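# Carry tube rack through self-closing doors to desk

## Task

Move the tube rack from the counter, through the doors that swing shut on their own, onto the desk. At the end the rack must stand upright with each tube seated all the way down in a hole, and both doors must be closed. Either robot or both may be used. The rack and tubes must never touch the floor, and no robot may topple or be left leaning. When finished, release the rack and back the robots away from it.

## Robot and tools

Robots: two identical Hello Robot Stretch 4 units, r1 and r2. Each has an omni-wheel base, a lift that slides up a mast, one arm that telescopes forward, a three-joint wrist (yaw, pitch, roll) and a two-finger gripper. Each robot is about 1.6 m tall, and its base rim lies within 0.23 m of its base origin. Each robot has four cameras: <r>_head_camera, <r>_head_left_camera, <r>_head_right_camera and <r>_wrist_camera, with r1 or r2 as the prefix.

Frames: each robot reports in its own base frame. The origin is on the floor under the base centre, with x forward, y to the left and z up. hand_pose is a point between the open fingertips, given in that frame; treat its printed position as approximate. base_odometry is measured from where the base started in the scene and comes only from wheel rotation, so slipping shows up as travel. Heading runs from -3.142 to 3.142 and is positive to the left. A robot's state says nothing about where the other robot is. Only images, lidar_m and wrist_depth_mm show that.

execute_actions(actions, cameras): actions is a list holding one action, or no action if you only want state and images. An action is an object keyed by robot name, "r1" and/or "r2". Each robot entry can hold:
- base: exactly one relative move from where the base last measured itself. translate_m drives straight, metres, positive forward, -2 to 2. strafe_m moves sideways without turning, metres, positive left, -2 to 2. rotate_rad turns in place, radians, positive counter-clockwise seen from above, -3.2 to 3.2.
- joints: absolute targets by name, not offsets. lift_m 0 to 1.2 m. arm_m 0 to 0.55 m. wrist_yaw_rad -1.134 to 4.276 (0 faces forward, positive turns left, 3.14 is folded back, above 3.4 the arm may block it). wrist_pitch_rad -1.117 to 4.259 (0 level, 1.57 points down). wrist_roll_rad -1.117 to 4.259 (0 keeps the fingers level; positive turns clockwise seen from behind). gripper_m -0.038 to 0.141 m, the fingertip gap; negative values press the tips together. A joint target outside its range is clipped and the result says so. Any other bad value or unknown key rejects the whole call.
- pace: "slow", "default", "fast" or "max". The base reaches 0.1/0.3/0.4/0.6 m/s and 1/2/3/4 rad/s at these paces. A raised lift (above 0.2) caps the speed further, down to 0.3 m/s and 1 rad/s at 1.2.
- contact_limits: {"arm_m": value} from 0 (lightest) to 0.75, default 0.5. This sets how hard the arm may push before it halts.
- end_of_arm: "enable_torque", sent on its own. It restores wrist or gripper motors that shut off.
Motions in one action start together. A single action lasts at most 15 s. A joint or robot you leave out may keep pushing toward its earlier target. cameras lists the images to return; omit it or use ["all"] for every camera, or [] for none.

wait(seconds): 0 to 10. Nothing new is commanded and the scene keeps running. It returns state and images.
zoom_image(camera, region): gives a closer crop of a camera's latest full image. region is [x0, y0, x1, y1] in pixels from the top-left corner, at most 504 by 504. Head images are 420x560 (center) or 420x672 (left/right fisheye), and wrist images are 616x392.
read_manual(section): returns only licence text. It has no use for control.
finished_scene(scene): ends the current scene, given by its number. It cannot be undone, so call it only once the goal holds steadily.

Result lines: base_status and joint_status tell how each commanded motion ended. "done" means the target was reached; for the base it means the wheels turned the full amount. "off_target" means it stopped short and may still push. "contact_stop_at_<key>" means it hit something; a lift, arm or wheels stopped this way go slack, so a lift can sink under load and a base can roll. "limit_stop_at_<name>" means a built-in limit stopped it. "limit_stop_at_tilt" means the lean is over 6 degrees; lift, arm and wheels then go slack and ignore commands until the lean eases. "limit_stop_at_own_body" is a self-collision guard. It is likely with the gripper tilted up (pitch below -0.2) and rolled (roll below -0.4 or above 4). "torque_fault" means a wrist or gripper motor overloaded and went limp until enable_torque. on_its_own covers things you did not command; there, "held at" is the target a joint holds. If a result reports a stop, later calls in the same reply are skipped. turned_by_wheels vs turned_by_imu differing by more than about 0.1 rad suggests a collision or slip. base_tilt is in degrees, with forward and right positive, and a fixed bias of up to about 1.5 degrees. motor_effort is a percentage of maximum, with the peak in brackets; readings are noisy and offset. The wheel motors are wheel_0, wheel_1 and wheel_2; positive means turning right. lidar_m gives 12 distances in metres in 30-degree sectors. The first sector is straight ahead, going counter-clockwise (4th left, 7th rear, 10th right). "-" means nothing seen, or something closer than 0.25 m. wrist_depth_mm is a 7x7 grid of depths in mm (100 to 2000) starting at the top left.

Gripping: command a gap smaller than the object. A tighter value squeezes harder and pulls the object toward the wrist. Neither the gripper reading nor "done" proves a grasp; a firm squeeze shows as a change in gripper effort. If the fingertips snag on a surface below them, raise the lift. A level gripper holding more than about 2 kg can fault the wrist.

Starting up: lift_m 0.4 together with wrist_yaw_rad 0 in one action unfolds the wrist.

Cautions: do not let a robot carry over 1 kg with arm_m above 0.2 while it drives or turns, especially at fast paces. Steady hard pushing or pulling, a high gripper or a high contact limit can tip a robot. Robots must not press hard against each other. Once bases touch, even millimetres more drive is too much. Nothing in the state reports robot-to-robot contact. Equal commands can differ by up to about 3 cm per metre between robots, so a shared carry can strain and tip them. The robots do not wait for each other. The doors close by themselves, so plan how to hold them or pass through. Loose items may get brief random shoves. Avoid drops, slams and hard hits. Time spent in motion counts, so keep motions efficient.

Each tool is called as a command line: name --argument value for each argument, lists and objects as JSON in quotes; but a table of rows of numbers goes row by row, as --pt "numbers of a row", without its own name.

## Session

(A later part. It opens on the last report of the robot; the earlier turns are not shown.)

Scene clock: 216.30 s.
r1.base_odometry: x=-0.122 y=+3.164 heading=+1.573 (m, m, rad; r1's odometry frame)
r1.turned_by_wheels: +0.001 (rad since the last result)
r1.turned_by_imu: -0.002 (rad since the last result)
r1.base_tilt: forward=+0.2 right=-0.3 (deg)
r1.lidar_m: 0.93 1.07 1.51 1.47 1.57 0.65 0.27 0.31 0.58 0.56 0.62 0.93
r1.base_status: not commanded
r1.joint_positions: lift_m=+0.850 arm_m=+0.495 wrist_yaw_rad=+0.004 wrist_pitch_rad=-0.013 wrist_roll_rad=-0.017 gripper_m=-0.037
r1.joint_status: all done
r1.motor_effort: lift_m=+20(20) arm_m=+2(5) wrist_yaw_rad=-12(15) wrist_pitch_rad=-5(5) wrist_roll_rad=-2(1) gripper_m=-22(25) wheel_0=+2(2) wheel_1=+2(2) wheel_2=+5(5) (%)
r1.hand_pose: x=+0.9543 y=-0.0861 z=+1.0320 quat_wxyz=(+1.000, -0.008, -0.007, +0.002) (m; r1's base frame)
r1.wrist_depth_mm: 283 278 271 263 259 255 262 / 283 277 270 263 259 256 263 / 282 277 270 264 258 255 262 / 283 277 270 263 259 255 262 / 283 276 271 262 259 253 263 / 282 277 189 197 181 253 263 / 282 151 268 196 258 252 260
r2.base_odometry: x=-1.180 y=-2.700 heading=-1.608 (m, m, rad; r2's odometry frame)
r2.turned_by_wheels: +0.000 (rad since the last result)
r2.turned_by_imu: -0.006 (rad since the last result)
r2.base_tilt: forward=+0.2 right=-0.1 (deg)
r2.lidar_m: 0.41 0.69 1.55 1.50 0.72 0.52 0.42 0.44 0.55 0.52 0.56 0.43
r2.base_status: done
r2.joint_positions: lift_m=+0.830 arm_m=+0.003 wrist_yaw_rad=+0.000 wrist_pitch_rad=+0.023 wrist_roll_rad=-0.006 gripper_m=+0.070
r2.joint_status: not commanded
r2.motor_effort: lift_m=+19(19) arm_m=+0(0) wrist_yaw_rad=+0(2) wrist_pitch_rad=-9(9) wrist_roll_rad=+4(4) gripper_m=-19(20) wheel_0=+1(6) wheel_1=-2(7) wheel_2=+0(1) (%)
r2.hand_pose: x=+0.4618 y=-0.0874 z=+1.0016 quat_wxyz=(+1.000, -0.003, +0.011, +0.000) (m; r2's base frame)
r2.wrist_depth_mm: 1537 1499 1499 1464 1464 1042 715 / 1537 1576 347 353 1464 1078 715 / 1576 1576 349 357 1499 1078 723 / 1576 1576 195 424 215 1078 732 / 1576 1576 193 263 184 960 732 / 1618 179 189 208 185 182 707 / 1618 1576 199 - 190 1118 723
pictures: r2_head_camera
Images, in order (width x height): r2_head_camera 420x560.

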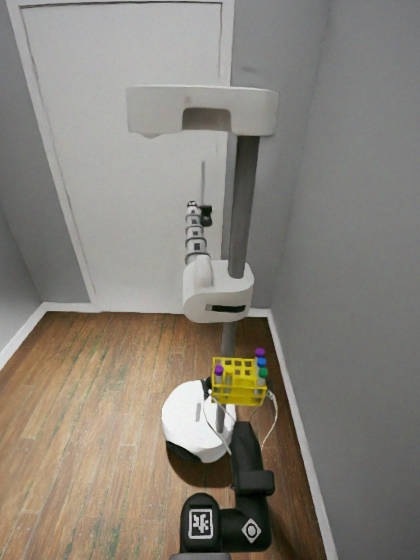

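execute_actions --actions '[{"r1":{"base":{"strafe_m":0.046},"joints":{"arm_m":0.392,"wrist_yaw_rad":-0.15},"pace":"slow"},"r2":{"base":{"translate_m":-0.14},"pace":"slow"}}]' --cameras '[]'

execute_actions --actions '[{"r1":{"base":{"strafe_m":0.06},"joints":{"arm_m":0.297,"wrist_yaw_rad":-0.3},"pace":"slow"}}]' --cameras '[]'

execute_actions --actions '[{"r1":{"base":{"strafe_m":0.07},"joints":{"arm_m":0.214,"wrist_yaw_rad":-0.45},"pace":"slow"}}]' --cameras '[]'

execute_actions --actions '[{"r1":{"base":{"strafe_m":0.083},"joints":{"arm_m":0.142,"wrist_yaw_rad":-0.6},"pace":"slow"}}]' --cameras '[]'

Scene clock: 220.97 s.
r1.base_odometry: x=-0.168 y=+3.164 heading=+1.576 (m, m, rad; r1's odometry frame)
r1.turned_by_wheels: +0.003 (rad since the last result)
r1.turned_by_imu: +0.002 (rad since the last result)
r1.base_tilt: forward=+0.2 right=-0.3 (deg)
r1.lidar_m: 0.82 0.99 1.45 1.42 1.56 1.30 0.41 0.45 0.63 0.61 0.70 1.00
r1.base_status: done
r1.joint_positions: lift_m=+0.850 arm_m=+0.393 wrist_yaw_rad=-0.133 wrist_pitch_rad=-0.013 wrist_roll_rad=-0.017 gripper_m=-0.037
r1.joint_status: all done
r1.on_its_own: wrist_yaw_rad is at rest, and its effort (-50) is outside its rest range (-13 to +13)
r1.motor_effort: lift_m=+20(20) arm_m=-8(6) wrist_yaw_rad=-50(77) wrist_pitch_rad=-5(5) wrist_roll_rad=-1(1) gripper_m=-20(26) wheel_0=+12(14) wheel_1=+7(18) wheel_2=+13(21) (%)
r1.hand_pose: x=+0.8386 y=-0.1248 z=+1.0319 quat_wxyz=(+0.998, -0.009, -0.006, -0.066) (m; r1's base frame)
r1.wrist_depth_mm: 281 276 268 259 384 402 407 / 279 274 268 260 387 402 404 / 281 274 268 260 259 404 404 / 279 272 268 260 258 399 404 / 279 272 267 260 258 402 407 / 279 272 195 196 258 399 404 / 278 158 266 194 257 399 404
r2.base_odometry: x=-1.175 y=-2.561 heading=-1.608 (m, m, rad; r2's odometry frame)
r2.turned_by_wheels: +0.000 (rad since the last result)
r2.turned_by_imu: -0.001 (rad since the last result)
r2.base_tilt: forward=+0.3 right=+0.0 (deg)
r2.lidar_m: 0.41 0.82 1.56 1.08 0.54 0.36 0.26 0.30 0.43 0.53 0.57 0.44
r2.base_status: done
r2.joint_positions: lift_m=+0.830 arm_m=+0.003 wrist_yaw_rad=+0.000 wrist_pitch_rad=+0.023 wrist_roll_rad=-0.006 gripper_m=+0.070
r2.joint_status: not commanded
r2.motor_effort: lift_m=+19(19) arm_m=+1(0) wrist_yaw_rad=+0(0) wrist_pitch_rad=-9(9) wrist_roll_rad=+4(3) gripper_m=-22(23) wheel_0=-1(3) wheel_1=-2(4) wheel_2=+1(5) (%)
r2.hand_pose: x=+0.4618 y=-0.0874 z=+1.0016 quat_wxyz=(+1.000, -0.003, +0.011, +0.000) (m; r2's base frame)
r2.wrist_depth_mm: 1661 1618 1576 1618 1618 1042 707 / 1661 1618 492 1618 1618 1060 715 / 1708 1661 484 521 1661 1060 723 / 1708 1661 195 564 216 1078 723 / 1708 1708 193 264 184 946 732 / 1756 179 189 196 185 183 699 / 1756 1708 199 - 190 1118 723
pictures: none
No camera images: the call's "cameras" was empty. Leave "cameras" out to get every camera's image.

Scene clock: 223.20 s.
torque_fault: r1.wrist_yaw_rad switched itself off since the last result.
r1.base_odometry: x=-0.228 y=+3.163 heading=+1.576 (m, m, rad; r1's odometry frame)
r1.turned_by_wheels: +0.000 (rad since the last result)
r1.turned_by_imu: -0.001 (rad since the last result)
r1.base_tilt: forward=+0.2 right=-0.3 (deg)
r1.lidar_m: 0.70 0.93 1.40 1.36 1.49 1.29 0.45 0.42 0.72 0.68 0.75 0.75
r1.base_status: done
r1.joint_positions: lift_m=+0.850 arm_m=+0.298 wrist_yaw_rad=-0.149 wrist_pitch_rad=-0.013 wrist_roll_rad=-0.017 gripper_m=-0.037
r1.joint_status: wrist_yaw_rad torque_fault (moved -0.017 of -0.167); the others done
r1.on_its_own: wrist_yaw_rad is off since a torque_fault, until you send "end_of_arm": "enable_torque" (your -0.300 is given up)
r1.motor_effort: lift_m=+20(20) arm_m=-6(14) wrist_yaw_rad=-4(98) wrist_pitch_rad=-7(7) wrist_roll_rad=-1(1) gripper_m=-24(24) wheel_0=-1(20) wheel_1=+2(18) wheel_2=+1(26) (%)
r1.hand_pose: x=+0.7413 y=-0.1293 z=+1.0318 quat_wxyz=(+0.997, -0.009, -0.006, -0.075) (m; r1's base frame)
r1.wrist_depth_mm: 301 283 273 256 253 512 525 / 296 286 273 256 251 521 530 / 300 285 273 258 252 512 525 / 298 286 273 256 252 508 521 / 298 285 272 257 252 512 530 / 298 283 193 193 181 517 530 / 297 152 272 193 251 512 521
r2.base_odometry: x=-1.175 y=-2.561 heading=-1.608 (m, m, rad; r2's odometry frame)
r2.turned_by_wheels: +0.000 (rad since the last result)
r2.turned_by_imu: -0.001 (rad since the last result)
r2.base_tilt: forward=+0.2 right=-0.1 (deg)
r2.lidar_m: 0.41 0.73 1.56 1.09 0.53 0.37 0.26 0.30 0.41 0.53 0.56 0.41
r2.base_status: not commanded
r2.joint_positions: lift_m=+0.830 arm_m=+0.003 wrist_yaw_rad=+0.000 wrist_pitch_rad=+0.023 wrist_roll_rad=-0.006 gripper_m=+0.070
r2.joint_status: not commanded
r2.motor_effort: lift_m=+19(19) arm_m=+0(0) wrist_yaw_rad=+1(0) wrist_pitch_rad=-10(10) wrist_roll_rad=+4(4) gripper_m=-18(20) wheel_0=-1(1) wheel_1=-2(2) wheel_2=+1(1) (%)
r2.hand_pose: x=+0.4618 y=-0.0874 z=+1.0016 quat_wxyz=(+1.000, -0.003, +0.011, +0.000) (m; r2's base frame)
r2.wrist_depth_mm: 1708 1618 1464 1618 1618 1042 707 / 1661 1576 539 1618 1618 1060 715 / 1708 480 484 1661 1618 1078 715 / 1756 1661 195 1430 216 1078 715 / 1756 1618 193 263 185 946 732 / 1756 179 189 196 185 182 699 / 1756 1708 199 - 190 1138 723
pictures: none
No camera images: the call's "cameras" was empty. Leave "cameras" out to get every camera's image.

not run: a stop came earlier in this reply.

not run: a stop came earlier in this reply.

execute_actions --actions '[{"r1":{"base":{"strafe_m":0.14},"joints":{"arm_m":0.2},"pace":"slow"}}]' --cameras '[]'

execute_actions --actions '[{"r1":{"base":{"strafe_m":0.14},"joints":{"arm_m":0.12},"pace":"slow"}}]' --cameras '[]'

execute_actions --actions '[{"r1":{"base":{"strafe_m":0.14},"joints":{"arm_m":0.05},"pace":"slow"}}]' --cameras '["r1_head_camera"]'

Scene clock: 226.93 s.
r1.base_odometry: x=-0.368 y=+3.163 heading=+1.576 (m, m, rad; r1's odometry frame)
r1.turned_by_wheels: +0.000 (rad since the last result)
r1.turned_by_imu: -0.002 (rad since the last result)
r1.base_tilt: forward=+0.2 right=-0.2 (deg)
r1.lidar_m: 0.67 0.92 1.26 1.23 1.31 1.28 0.72 0.48 0.84 0.82 0.89 0.59
r1.base_status: done
r1.joint_positions: lift_m=+0.850 arm_m=+0.201 wrist_yaw_rad=-0.424 wrist_pitch_rad=-0.012 wrist_roll_rad=-0.017 gripper_m=-0.037
r1.joint_status: all done
r1.on_its_own: wrist_yaw_rad is off since a torque_fault, until you send "end_of_arm": "enable_torque" (your -0.300 is given up)
r1.motor_effort: lift_m=+20(20) arm_m=-6(7) wrist_yaw_rad=+0(1) wrist_pitch_rad=-8(7) wrist_roll_rad=-1(1) gripper_m=-20(24) wheel_0=-4(8) wheel_1=+0(3) wheel_2=+0(2) (%)
r1.hand_pose: x=+0.5989 y=-0.1983 z=+1.0316 quat_wxyz=(+0.978, -0.010, -0.004, -0.210) (m; r1's base frame)
r1.wrist_depth_mm: 276 272 265 259 260 831 798 / 276 270 267 259 258 809 788 / 276 270 265 259 258 820 798 / 273 271 265 259 258 831 820 / 273 270 265 258 257 809 809 / 274 270 188 195 181 798 809 / 273 150 265 193 257 788 798
r2.base_odometry: x=-1.175 y=-2.561 heading=-1.608 (m, m, rad; r2's odometry frame)
r2.turned_by_wheels: +0.000 (rad since the last result)
r2.turned_by_imu: -0.002 (rad since the last result)
r2.base_tilt: forward=+0.2 right=-0.1 (deg)
r2.lidar_m: 0.41 0.71 1.57 1.06 0.51 0.39 0.25 0.31 0.41 0.52 0.57 0.43
r2.base_status: not commanded
r2.joint_positions: lift_m=+0.830 arm_m=+0.003 wrist_yaw_rad=+0.000 wrist_pitch_rad=+0.023 wrist_roll_rad=-0.006 gripper_m=+0.070
r2.joint_status: not commanded
r2.motor_effort: lift_m=+19(19) arm_m=+0(0) wrist_yaw_rad=+0(1) wrist_pitch_rad=-9(9) wrist_roll_rad=+4(4) gripper_m=-21(23) wheel_0=-1(1) wheel_1=-2(2) wheel_2=+1(1) (%)
r2.hand_pose: x=+0.4618 y=-0.0874 z=+1.0016 quat_wxyz=(+1.000, -0.003, +0.011, +0.000) (m; r2's base frame)
r2.wrist_depth_mm: 1661 1464 1308 1618 1618 1042 707 / 500 544 1366 1661 1618 1060 715 / 473 480 1229 1618 1618 1060 715 / 1708 564 195 1661 216 1060 723 / 1708 1576 193 262 185 946 723 / 1756 178 188 196 185 182 699 / 1808 1618 199 - 190 1118 732
pictures: none
No camera images: the call's "cameras" was empty. Leave "cameras" out to get every camera's image.

Scene clock: 229.47 s.
r1.base_odometry: x=-0.508 y=+3.162 heading=+1.576 (m, m, rad; r1's odometry frame)
r1.turned_by_wheels: +0.000 (rad since the last result)
r1.turned_by_imu: -0.001 (rad since the last result)
r1.base_tilt: forward=+0.2 right=-0.3 (deg)
r1.lidar_m: 0.59 0.96 1.13 1.08 1.19 1.27 0.78 0.58 0.62 0.96 1.04 0.47
r1.base_status: done
r1.joint_positions: lift_m=+0.850 arm_m=+0.121 wrist_yaw_rad=-0.645 wrist_pitch_rad=-0.011 wrist_roll_rad=-0.017 gripper_m=-0.037
r1.joint_status: all done
r1.on_its_own: wrist_yaw_rad is off since a torque_fault, until you send "end_of_arm": "enable_torque" (your -0.300 is given up)
r1.motor_effort: lift_m=+20(20) arm_m=-6(8) wrist_yaw_rad=-1(1) wrist_pitch_rad=-11(12) wrist_roll_rad=-1(1) gripper_m=-21(22) wheel_0=-5(11) wheel_1=+0(3) wheel_2=+0(1) (%)
r1.hand_pose: x=+0.4699 y=-0.2433 z=+1.0313 quat_wxyz=(+0.948, -0.010, -0.003, -0.317) (m; r1's base frame)
r1.wrist_depth_mm: 265 264 262 262 260 960 809 / 266 264 263 263 259 991 831 / 266 263 263 260 259 991 820 / 265 263 264 260 259 976 820 / 264 264 263 260 260 991 820 / 264 264 187 196 182 991 831 / 265 151 264 193 259 904 820
r2.base_odometry: x=-1.175 y=-2.561 heading=-1.608 (m, m, rad; r2's odometry frame)
r2.turned_by_wheels: +0.000 (rad since the last result)
r2.turned_by_imu: -0.001 (rad since the last result)
r2.base_tilt: forward=+0.4 right=+0.0 (deg)
r2.lidar_m: 0.40 0.74 1.56 1.08 0.53 0.38 0.27 0.31 0.41 0.52 0.55 0.42
r2.base_status: not commanded
r2.joint_positions: lift_m=+0.830 arm_m=+0.003 wrist_yaw_rad=+0.000 wrist_pitch_rad=+0.023 wrist_roll_rad=-0.006 gripper_m=+0.070
r2.joint_status: not commanded
r2.motor_effort: lift_m=+19(20) arm_m=+0(1) wrist_yaw_rad=+1(1) wrist_pitch_rad=-8(8) wrist_roll_rad=+3(4) gripper_m=-24(23) wheel_0=-1(1) wheel_1=-2(2) wheel_2=+1(1) (%)
r2.hand_pose: x=+0.4618 y=-0.0874 z=+1.0016 quat_wxyz=(+1.000, -0.003, +0.011, +0.000) (m; r2's base frame)
r2.wrist_depth_mm: 559 1397 1160 1618 1618 1042 707 / 554 1464 1205 1661 1661 1060 715 / 484 1366 1160 1661 1618 1060 715 / 544 960 196 1661 216 1078 723 / 1708 1537 193 263 184 960 723 / 1756 179 189 196 185 182 699 / 1808 1537 199 - 190 1118 723
pictures: none
No camera images: the call's "cameras" was empty. Leave "cameras" out to get every camera's image.

Scene clock: 232.00 s.
r1.base_odometry: x=-0.648 y=+3.161 heading=+1.575 (m, m, rad; r1's odometry frame)
r1.turned_by_wheels: +0.000 (rad since the last result)
r1.turned_by_imu: -0.001 (rad since the last result)
r1.base_tilt: forward=+0.2 right=-0.3 (deg)
r1.lidar_m: 0.57 1.10 0.96 0.94 1.03 1.18 1.22 0.73 0.68 1.10 0.45 0.40
r1.base_status: done
r1.joint_positions: lift_m=+0.850 arm_m=+0.051 wrist_yaw_rad=-0.798 wrist_pitch_rad=-0.010 wrist_roll_rad=-0.017 gripper_m=-0.037
r1.joint_status: all done
r1.on_its_own: wrist_yaw_rad is off since a torque_fault, until you send "end_of_arm": "enable_torque" (your -0.300 is given up)
r1.motor_effort: lift_m=+20(20) arm_m=-6(6) wrist_yaw_rad=-2(1) wrist_pitch_rad=-15(14) wrist_roll_rad=-1(1) gripper_m=-24(24) wheel_0=-3(7) wheel_1=+2(5) wheel_2=+0(1) (%)
r1.hand_pose: x=+0.3608 y=-0.2675 z=+1.0309 quat_wxyz=(+0.921, -0.010, -0.001, -0.388) (m; r1's base frame)
r1.wrist_depth_mm: 267 266 264 260 260 1008 866 / 266 266 264 259 263 1042 904 / 268 266 263 259 260 1025 904 / 270 265 263 260 259 1060 891 / 267 266 263 262 260 1042 904 / 266 265 187 196 181 1025 904 / 266 150 263 191 258 960 891
r2.base_odometry: x=-1.175 y=-2.561 heading=-1.608 (m, m, rad; r2's odometry frame)
r2.turned_by_wheels: +0.000 (rad since the last result)
r2.turned_by_imu: -0.001 (rad since the last result)
r2.base_tilt: forward=+0.2 right=-0.2 (deg)
r2.lidar_m: 0.41 0.79 1.53 1.07 0.53 0.38 0.27 0.31 0.44 0.53 0.56 0.42
r2.base_status: not commanded
r2.joint_positions: lift_m=+0.830 arm_m=+0.003 wrist_yaw_rad=+0.000 wrist_pitch_rad=+0.023 wrist_roll_rad=-0.006 gripper_m=+0.070
r2.joint_status: not commanded
r2.motor_effort: lift_m=+19(19) arm_m=+1(0) wrist_yaw_rad=+0(0) wrist_pitch_rad=-9(9) wrist_roll_rad=+4(4) gripper_m=-24(18) wheel_0=-1(1) wheel_1=-2(1) wheel_2=+1(1) (%)
r2.hand_pose: x=+0.4618 y=-0.0874 z=+1.0016 quat_wxyz=(+1.000, -0.003, +0.011, +0.000) (m; r2's base frame)
r2.wrist_depth_mm: 1661 1229 - 1618 1618 1042 707 / 1661 1255 - 1661 1618 1042 707 / 1708 1281 1025 1661 1661 1060 715 / 854 1255 195 1661 216 1078 723 / 1708 1366 194 263 184 931 732 / 1756 179 189 196 185 182 699 / 1756 1430 199 - 190 1118 723
pictures: r1_head_camera
Images, in order (width x height): r1_head_camera 420x560.

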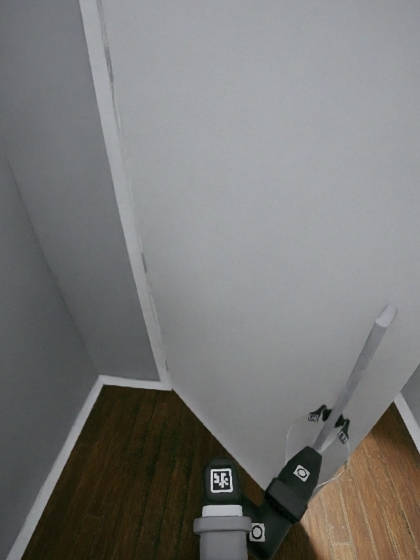

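execute_actions --actions '[{"r1":{"base":{"strafe_m":0.15},"joints":{"arm_m":0.005},"pace":"slow"}}]' --cameras '[]'

execute_actions --actions '[{"r1":{"base":{"strafe_m":0.15},"pace":"slow"}}]' --cameras '["r2_head_camera","r2_head_left_camera"]'

Scene clock: 236.20 s.
r1.base_odometry: x=-0.798 y=+3.161 heading=+1.575 (m, m, rad; r1's odometry frame)
r1.turned_by_wheels: +0.000 (rad since the last result)
r1.turned_by_imu: -0.002 (rad since the last result)
r1.base_tilt: forward=+0.2 right=-0.3 (deg)
r1.lidar_m: 0.58 1.05 0.83 0.80 0.89 1.15 1.23 0.90 0.80 1.26 0.37 0.35
r1.base_status: done
r1.joint_positions: lift_m=+0.850 arm_m=+0.006 wrist_yaw_rad=-0.952 wrist_pitch_rad=-0.009 wrist_roll_rad=-0.017 gripper_m=-0.037
r1.joint_status: all done
r1.on_its_own: wrist_yaw_rad is off since a torque_fault, until you send "end_of_arm": "enable_torque" (your -0.300 is given up)
r1.motor_effort: lift_m=+20(20) arm_m=-5(7) wrist_yaw_rad=-1(1) wrist_pitch_rad=-19(18) wrist_roll_rad=-1(1) gripper_m=-24(26) wheel_0=-3(10) wheel_1=+2(9) wheel_2=+0(2) (%)
r1.hand_pose: x=+0.2728 y=-0.2857 z=+1.0306 quat_wxyz=(+0.889, -0.009, +0.000, -0.458) (m; r1's base frame)
r1.wrist_depth_mm: 268 266 265 259 260 1098 991 / 270 266 264 259 259 1138 991 / 271 267 265 260 258 1118 991 / 271 267 265 260 258 1118 991 / 271 266 264 259 259 1138 1025 / 270 267 189 195 182 1118 1008 / 270 153 264 193 258 1060 1008
r2.base_odometry: x=-1.175 y=-2.561 heading=-1.608 (m, m, rad; r2's odometry frame)
r2.turned_by_wheels: +0.000 (rad since the last result)
r2.turned_by_imu: -0.002 (rad since the last result)
r2.base_tilt: forward=+0.2 right=-0.1 (deg)
r2.lidar_m: 0.39 0.87 0.91 1.06 0.54 0.38 0.27 0.31 0.41 0.52 0.56 0.43
r2.base_status: not commanded
r2.joint_positions: lift_m=+0.830 arm_m=+0.003 wrist_yaw_rad=+0.000 wrist_pitch_rad=+0.023 wrist_roll_rad=-0.006 gripper_m=+0.070
r2.joint_status: not commanded
r2.motor_effort: lift_m=+19(19) arm_m=+0(0) wrist_yaw_rad=-1(0) wrist_pitch_rad=-9(10) wrist_roll_rad=+3(3) gripper_m=-22(21) wheel_0=-1(1) wheel_1=-2(2) wheel_2=+1(1) (%)
r2.hand_pose: x=+0.4618 y=-0.0874 z=+1.0016 quat_wxyz=(+1.000, -0.003, +0.011, +0.000) (m; r2's base frame)
r2.wrist_depth_mm: 1661 1205 - 1618 1618 1060 707 / 1661 1098 - 1618 1618 1060 715 / 1661 1160 - 1661 1661 1060 715 / 1708 1060 196 1661 216 1060 723 / 1708 1078 193 263 184 946 723 / 1708 179 189 196 185 182 691 / 1808 1308 199 - 190 1138 732
pictures: none
No camera images: the call's "cameras" was empty. Leave "cameras" out to get every camera's image.

Scene clock: 238.83 s.
r1.base_odometry: x=-0.948 y=+3.160 heading=+1.575 (m, m, rad; r1's odometry frame)
r1.turned_by_wheels: +0.000 (rad since the last result)
r1.turned_by_imu: -0.001 (rad since the last result)
r1.base_tilt: forward=+0.2 right=-0.2 (deg)
r1.lidar_m: 0.66 0.87 0.67 0.64 0.71 1.07 1.12 0.98 0.94 1.40 0.32 0.41
r1.base_status: done
r1.joint_positions: lift_m=+0.850 arm_m=+0.006 wrist_yaw_rad=-1.152 wrist_pitch_rad=-0.008 wrist_roll_rad=-0.017 gripper_m=-0.037
r1.joint_status: not commanded
r1.on_its_own: wrist_yaw_rad is off since a torque_fault, until you send "end_of_arm": "enable_torque" (your -0.300 is given up)
r1.motor_effort: lift_m=+20(20) arm_m=-4(5) wrist_yaw_rad=-1(1) wrist_pitch_rad=-19(20) wrist_roll_rad=-1(1) gripper_m=-24(26) wheel_0=-4(6) wheel_1=+2(6) wheel_2=-1(2) (%)
r1.hand_pose: x=+0.2141 y=-0.2991 z=+1.0305 quat_wxyz=(+0.839, -0.009, +0.001, -0.545) (m; r1's base frame)
r1.wrist_depth_mm: 260 262 260 260 258 1205 1078 / 262 262 260 260 259 1229 1118 / 259 260 260 259 260 1229 1118 / 260 260 260 259 260 1205 1118 / 260 260 259 262 262 1255 1118 / 260 262 183 194 181 1229 1118 / 260 153 260 193 260 1182 1138
r2.base_odometry: x=-1.175 y=-2.561 heading=-1.608 (m, m, rad; r2's odometry frame)
r2.turned_by_wheels: +0.000 (rad since the last result)
r2.turned_by_imu: -0.001 (rad since the last result)
r2.base_tilt: forward=+0.3 right=-0.3 (deg)
r2.lidar_m: 0.41 0.98 0.95 1.06 0.54 0.39 0.26 0.31 0.41 0.53 0.57 0.43
r2.base_status: not commanded
r2.joint_positions: lift_m=+0.830 arm_m=+0.003 wrist_yaw_rad=+0.000 wrist_pitch_rad=+0.023 wrist_roll_rad=-0.006 gripper_m=+0.070
r2.joint_status: not commanded
r2.motor_effort: lift_m=+19(19) arm_m=+0(0) wrist_yaw_rad=+0(0) wrist_pitch_rad=-9(9) wrist_roll_rad=+4(5) gripper_m=-16(21) wheel_0=-1(1) wheel_1=-2(2) wheel_2=+1(1) (%)
r2.hand_pose: x=+0.4618 y=-0.0874 z=+1.0016 quat_wxyz=(+1.000, -0.003, +0.011, +0.000) (m; r2's base frame)
r2.wrist_depth_mm: 1397 - - 1661 1618 1042 707 / 976 - - 1661 1661 1060 715 / 917 - - 1661 1618 1060 723 / 1025 - 195 1661 216 1078 723 / 991 - 193 262 184 946 723 / 1756 179 189 196 185 182 699 / 1756 - 199 - 190 1118 715
pictures: r2_head_camera, r2_head_left_camera
Images, in order (width x height): r2_head_camera 420x560, r2_head_left_camera 420x672.

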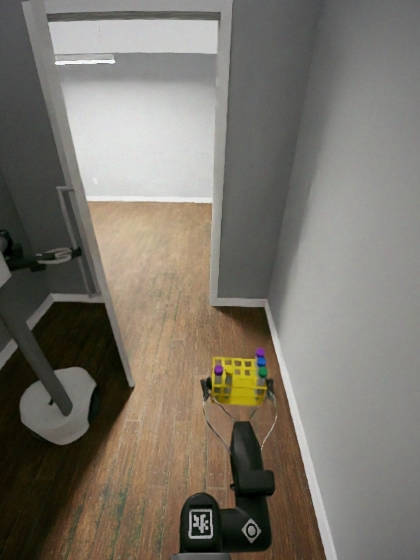

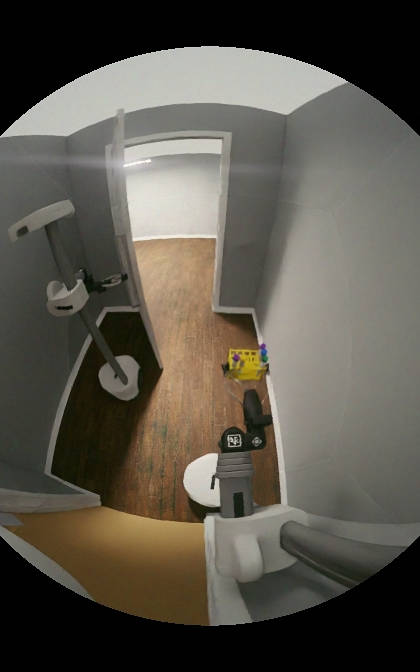

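execute_actions --actions '[{"r1":{"base":{"rotate_rad":-0.3},"pace":"slow"}}]' --cameras '[]'

execute_actions --actions '[{"r1":{"base":{"strafe_m":0.15},"pace":"slow"}}]' --cameras '["r2_head_left_camera"]'

Scene clock: 241.83 s.
r1.base_odometry: x=-0.948 y=+3.160 heading=+1.275 (m, m, rad; r1's odometry frame)
r1.turned_by_wheels: -0.300 (rad since the last result)
r1.turned_by_imu: -0.302 (rad since the last result)
r1.base_tilt: forward=+0.2 right=-0.3 (deg)
r1.lidar_m: 0.53 0.97 0.75 0.65 0.67 0.82 1.12 1.19 0.97 0.92 0.43 0.36
r1.base_status: done
r1.joint_positions: lift_m=+0.850 arm_m=+0.006 wrist_yaw_rad=-0.773 wrist_pitch_rad=-0.009 wrist_roll_rad=-0.017 gripper_m=-0.037
r1.joint_status: not commanded
r1.on_its_own: wrist_yaw_rad is off since a torque_fault, until you send "end_of_arm": "enable_torque" (your -0.300 is given up)
r1.motor_effort: lift_m=+20(20) arm_m=-4(4) wrist_yaw_rad=-1(1) wrist_pitch_rad=-18(20) wrist_roll_rad=-1(1) gripper_m=-25(22) wheel_0=+0(3) wheel_1=+1(7) wheel_2=+2(7) (%)
r1.hand_pose: x=+0.3221 y=-0.2640 z=+1.0306 quat_wxyz=(+0.926, -0.009, -0.001, -0.377) (m; r1's base frame)
r1.wrist_depth_mm: 268 264 262 260 259 1182 1078 / 267 264 262 259 259 1205 1078 / 265 265 262 259 259 1205 1098 / 266 264 260 259 258 1229 1098 / 266 264 262 258 258 1160 1078 / 266 265 193 193 181 1182 1078 / 266 152 262 191 258 1138 1078
r2.base_odometry: x=-1.175 y=-2.561 heading=-1.608 (m, m, rad; r2's odometry frame)
r2.turned_by_wheels: +0.000 (rad since the last result)
r2.turned_by_imu: -0.001 (rad since the last result)
r2.base_tilt: forward=+0.1 right=+0.0 (deg)
r2.lidar_m: 0.41 0.97 0.98 1.07 0.53 0.37 0.27 0.30 0.43 0.52 0.56 0.42
r2.base_status: not commanded
r2.joint_positions: lift_m=+0.830 arm_m=+0.003 wrist_yaw_rad=+0.000 wrist_pitch_rad=+0.023 wrist_roll_rad=-0.006 gripper_m=+0.070
r2.joint_status: not commanded
r2.motor_effort: lift_m=+19(19) arm_m=+0(0) wrist_yaw_rad=-2(1) wrist_pitch_rad=-9(9) wrist_roll_rad=+3(4) gripper_m=-20(19) wheel_0=-1(1) wheel_1=-2(2) wheel_2=+1(1) (%)
r2.hand_pose: x=+0.4618 y=-0.0874 z=+1.0016 quat_wxyz=(+1.000, -0.003, +0.011, +0.000) (m; r2's base frame)
r2.wrist_depth_mm: 1661 - - 1661 1618 1042 707 / 1708 - - 1661 1618 1060 707 / 1708 - - 1708 1661 1078 715 / 1708 - 195 1661 216 1078 723 / 1756 - 194 262 184 931 723 / 1756 179 189 196 185 182 699 / 1756 - 200 - 191 1118 715
pictures: none
No camera images: the call's "cameras" was empty. Leave "cameras" out to get every camera's image.

Scene clock: 244.47 s.
r1.base_odometry: x=-1.091 y=+3.204 heading=+1.275 (m, m, rad; r1's odometry frame)
r1.turned_by_wheels: +0.000 (rad since the last result)
r1.turned_by_imu: -0.001 (rad since the last result)
r1.base_tilt: forward=+0.2 right=-0.2 (deg)
r1.lidar_m: 0.54 0.98 0.58 0.49 0.51 0.62 1.11 1.14 1.11 1.07 0.32 0.39
r1.base_status: done
r1.joint_positions: lift_m=+0.850 arm_m=+0.006 wrist_yaw_rad=-1.091 wrist_pitch_rad=-0.008 wrist_roll_rad=-0.017 gripper_m=-0.037
r1.joint_status: not commanded
r1.on_its_own: wrist_yaw_rad is off since a torque_fault, until you send "end_of_arm": "enable_torque" (your -0.300 is given up)
r1.motor_effort: lift_m=+20(20) arm_m=-4(4) wrist_yaw_rad=+1(1) wrist_pitch_rad=-18(18) wrist_roll_rad=-1(1) gripper_m=-24(24) wheel_0=-4(7) wheel_1=+2(7) wheel_2=+0(0) (%)
r1.hand_pose: x=+0.2323 y=-0.2962 z=+1.0306 quat_wxyz=(+0.855, -0.009, +0.001, -0.519) (m; r1's base frame)
r1.wrist_depth_mm: 240 248 254 262 1366 1366 1281 / 241 246 255 263 1397 1397 1281 / 240 246 253 260 1430 1336 1308 / 238 247 253 262 1397 1336 1255 / 239 246 254 258 1366 1366 1281 / 240 247 187 195 182 1336 1281 / 240 150 253 191 268 1336 1336
r2.base_odometry: x=-1.175 y=-2.561 heading=-1.608 (m, m, rad; r2's odometry frame)
r2.turned_by_wheels: +0.000 (rad since the last result)
r2.turned_by_imu: -0.001 (rad since the last result)
r2.base_tilt: forward=+0.3 right=-0.2 (deg)
r2.lidar_m: 0.41 1.12 1.09 1.07 0.54 0.38 0.27 0.31 0.44 0.52 0.56 0.43
r2.base_status: not commanded
r2.joint_positions: lift_m=+0.830 arm_m=+0.003 wrist_yaw_rad=+0.000 wrist_pitch_rad=+0.023 wrist_roll_rad=-0.006 gripper_m=+0.070
r2.joint_status: not commanded
r2.motor_effort: lift_m=+20(19) arm_m=+0(0) wrist_yaw_rad=+1(1) wrist_pitch_rad=-9(9) wrist_roll_rad=+4(4) gripper_m=-21(22) wheel_0=-1(1) wheel_1=-2(2) wheel_2=+1(1) (%)
r2.hand_pose: x=+0.4618 y=-0.0874 z=+1.0016 quat_wxyz=(+1.000, -0.003, +0.011, +0.000) (m; r2's base frame)
r2.wrist_depth_mm: 1078 - - 1618 1618 1025 715 / 1025 - - 1661 1661 1060 715 / 1008 - - 1661 1661 1078 715 / 991 - 195 1661 216 1078 723 / 960 - 193 263 185 946 732 / 946 178 189 196 185 182 691 / 854 - 198 - 190 1138 723
pictures: r2_head_left_camera
Images, in order (width x height): r2_head_left_camera 420x672.

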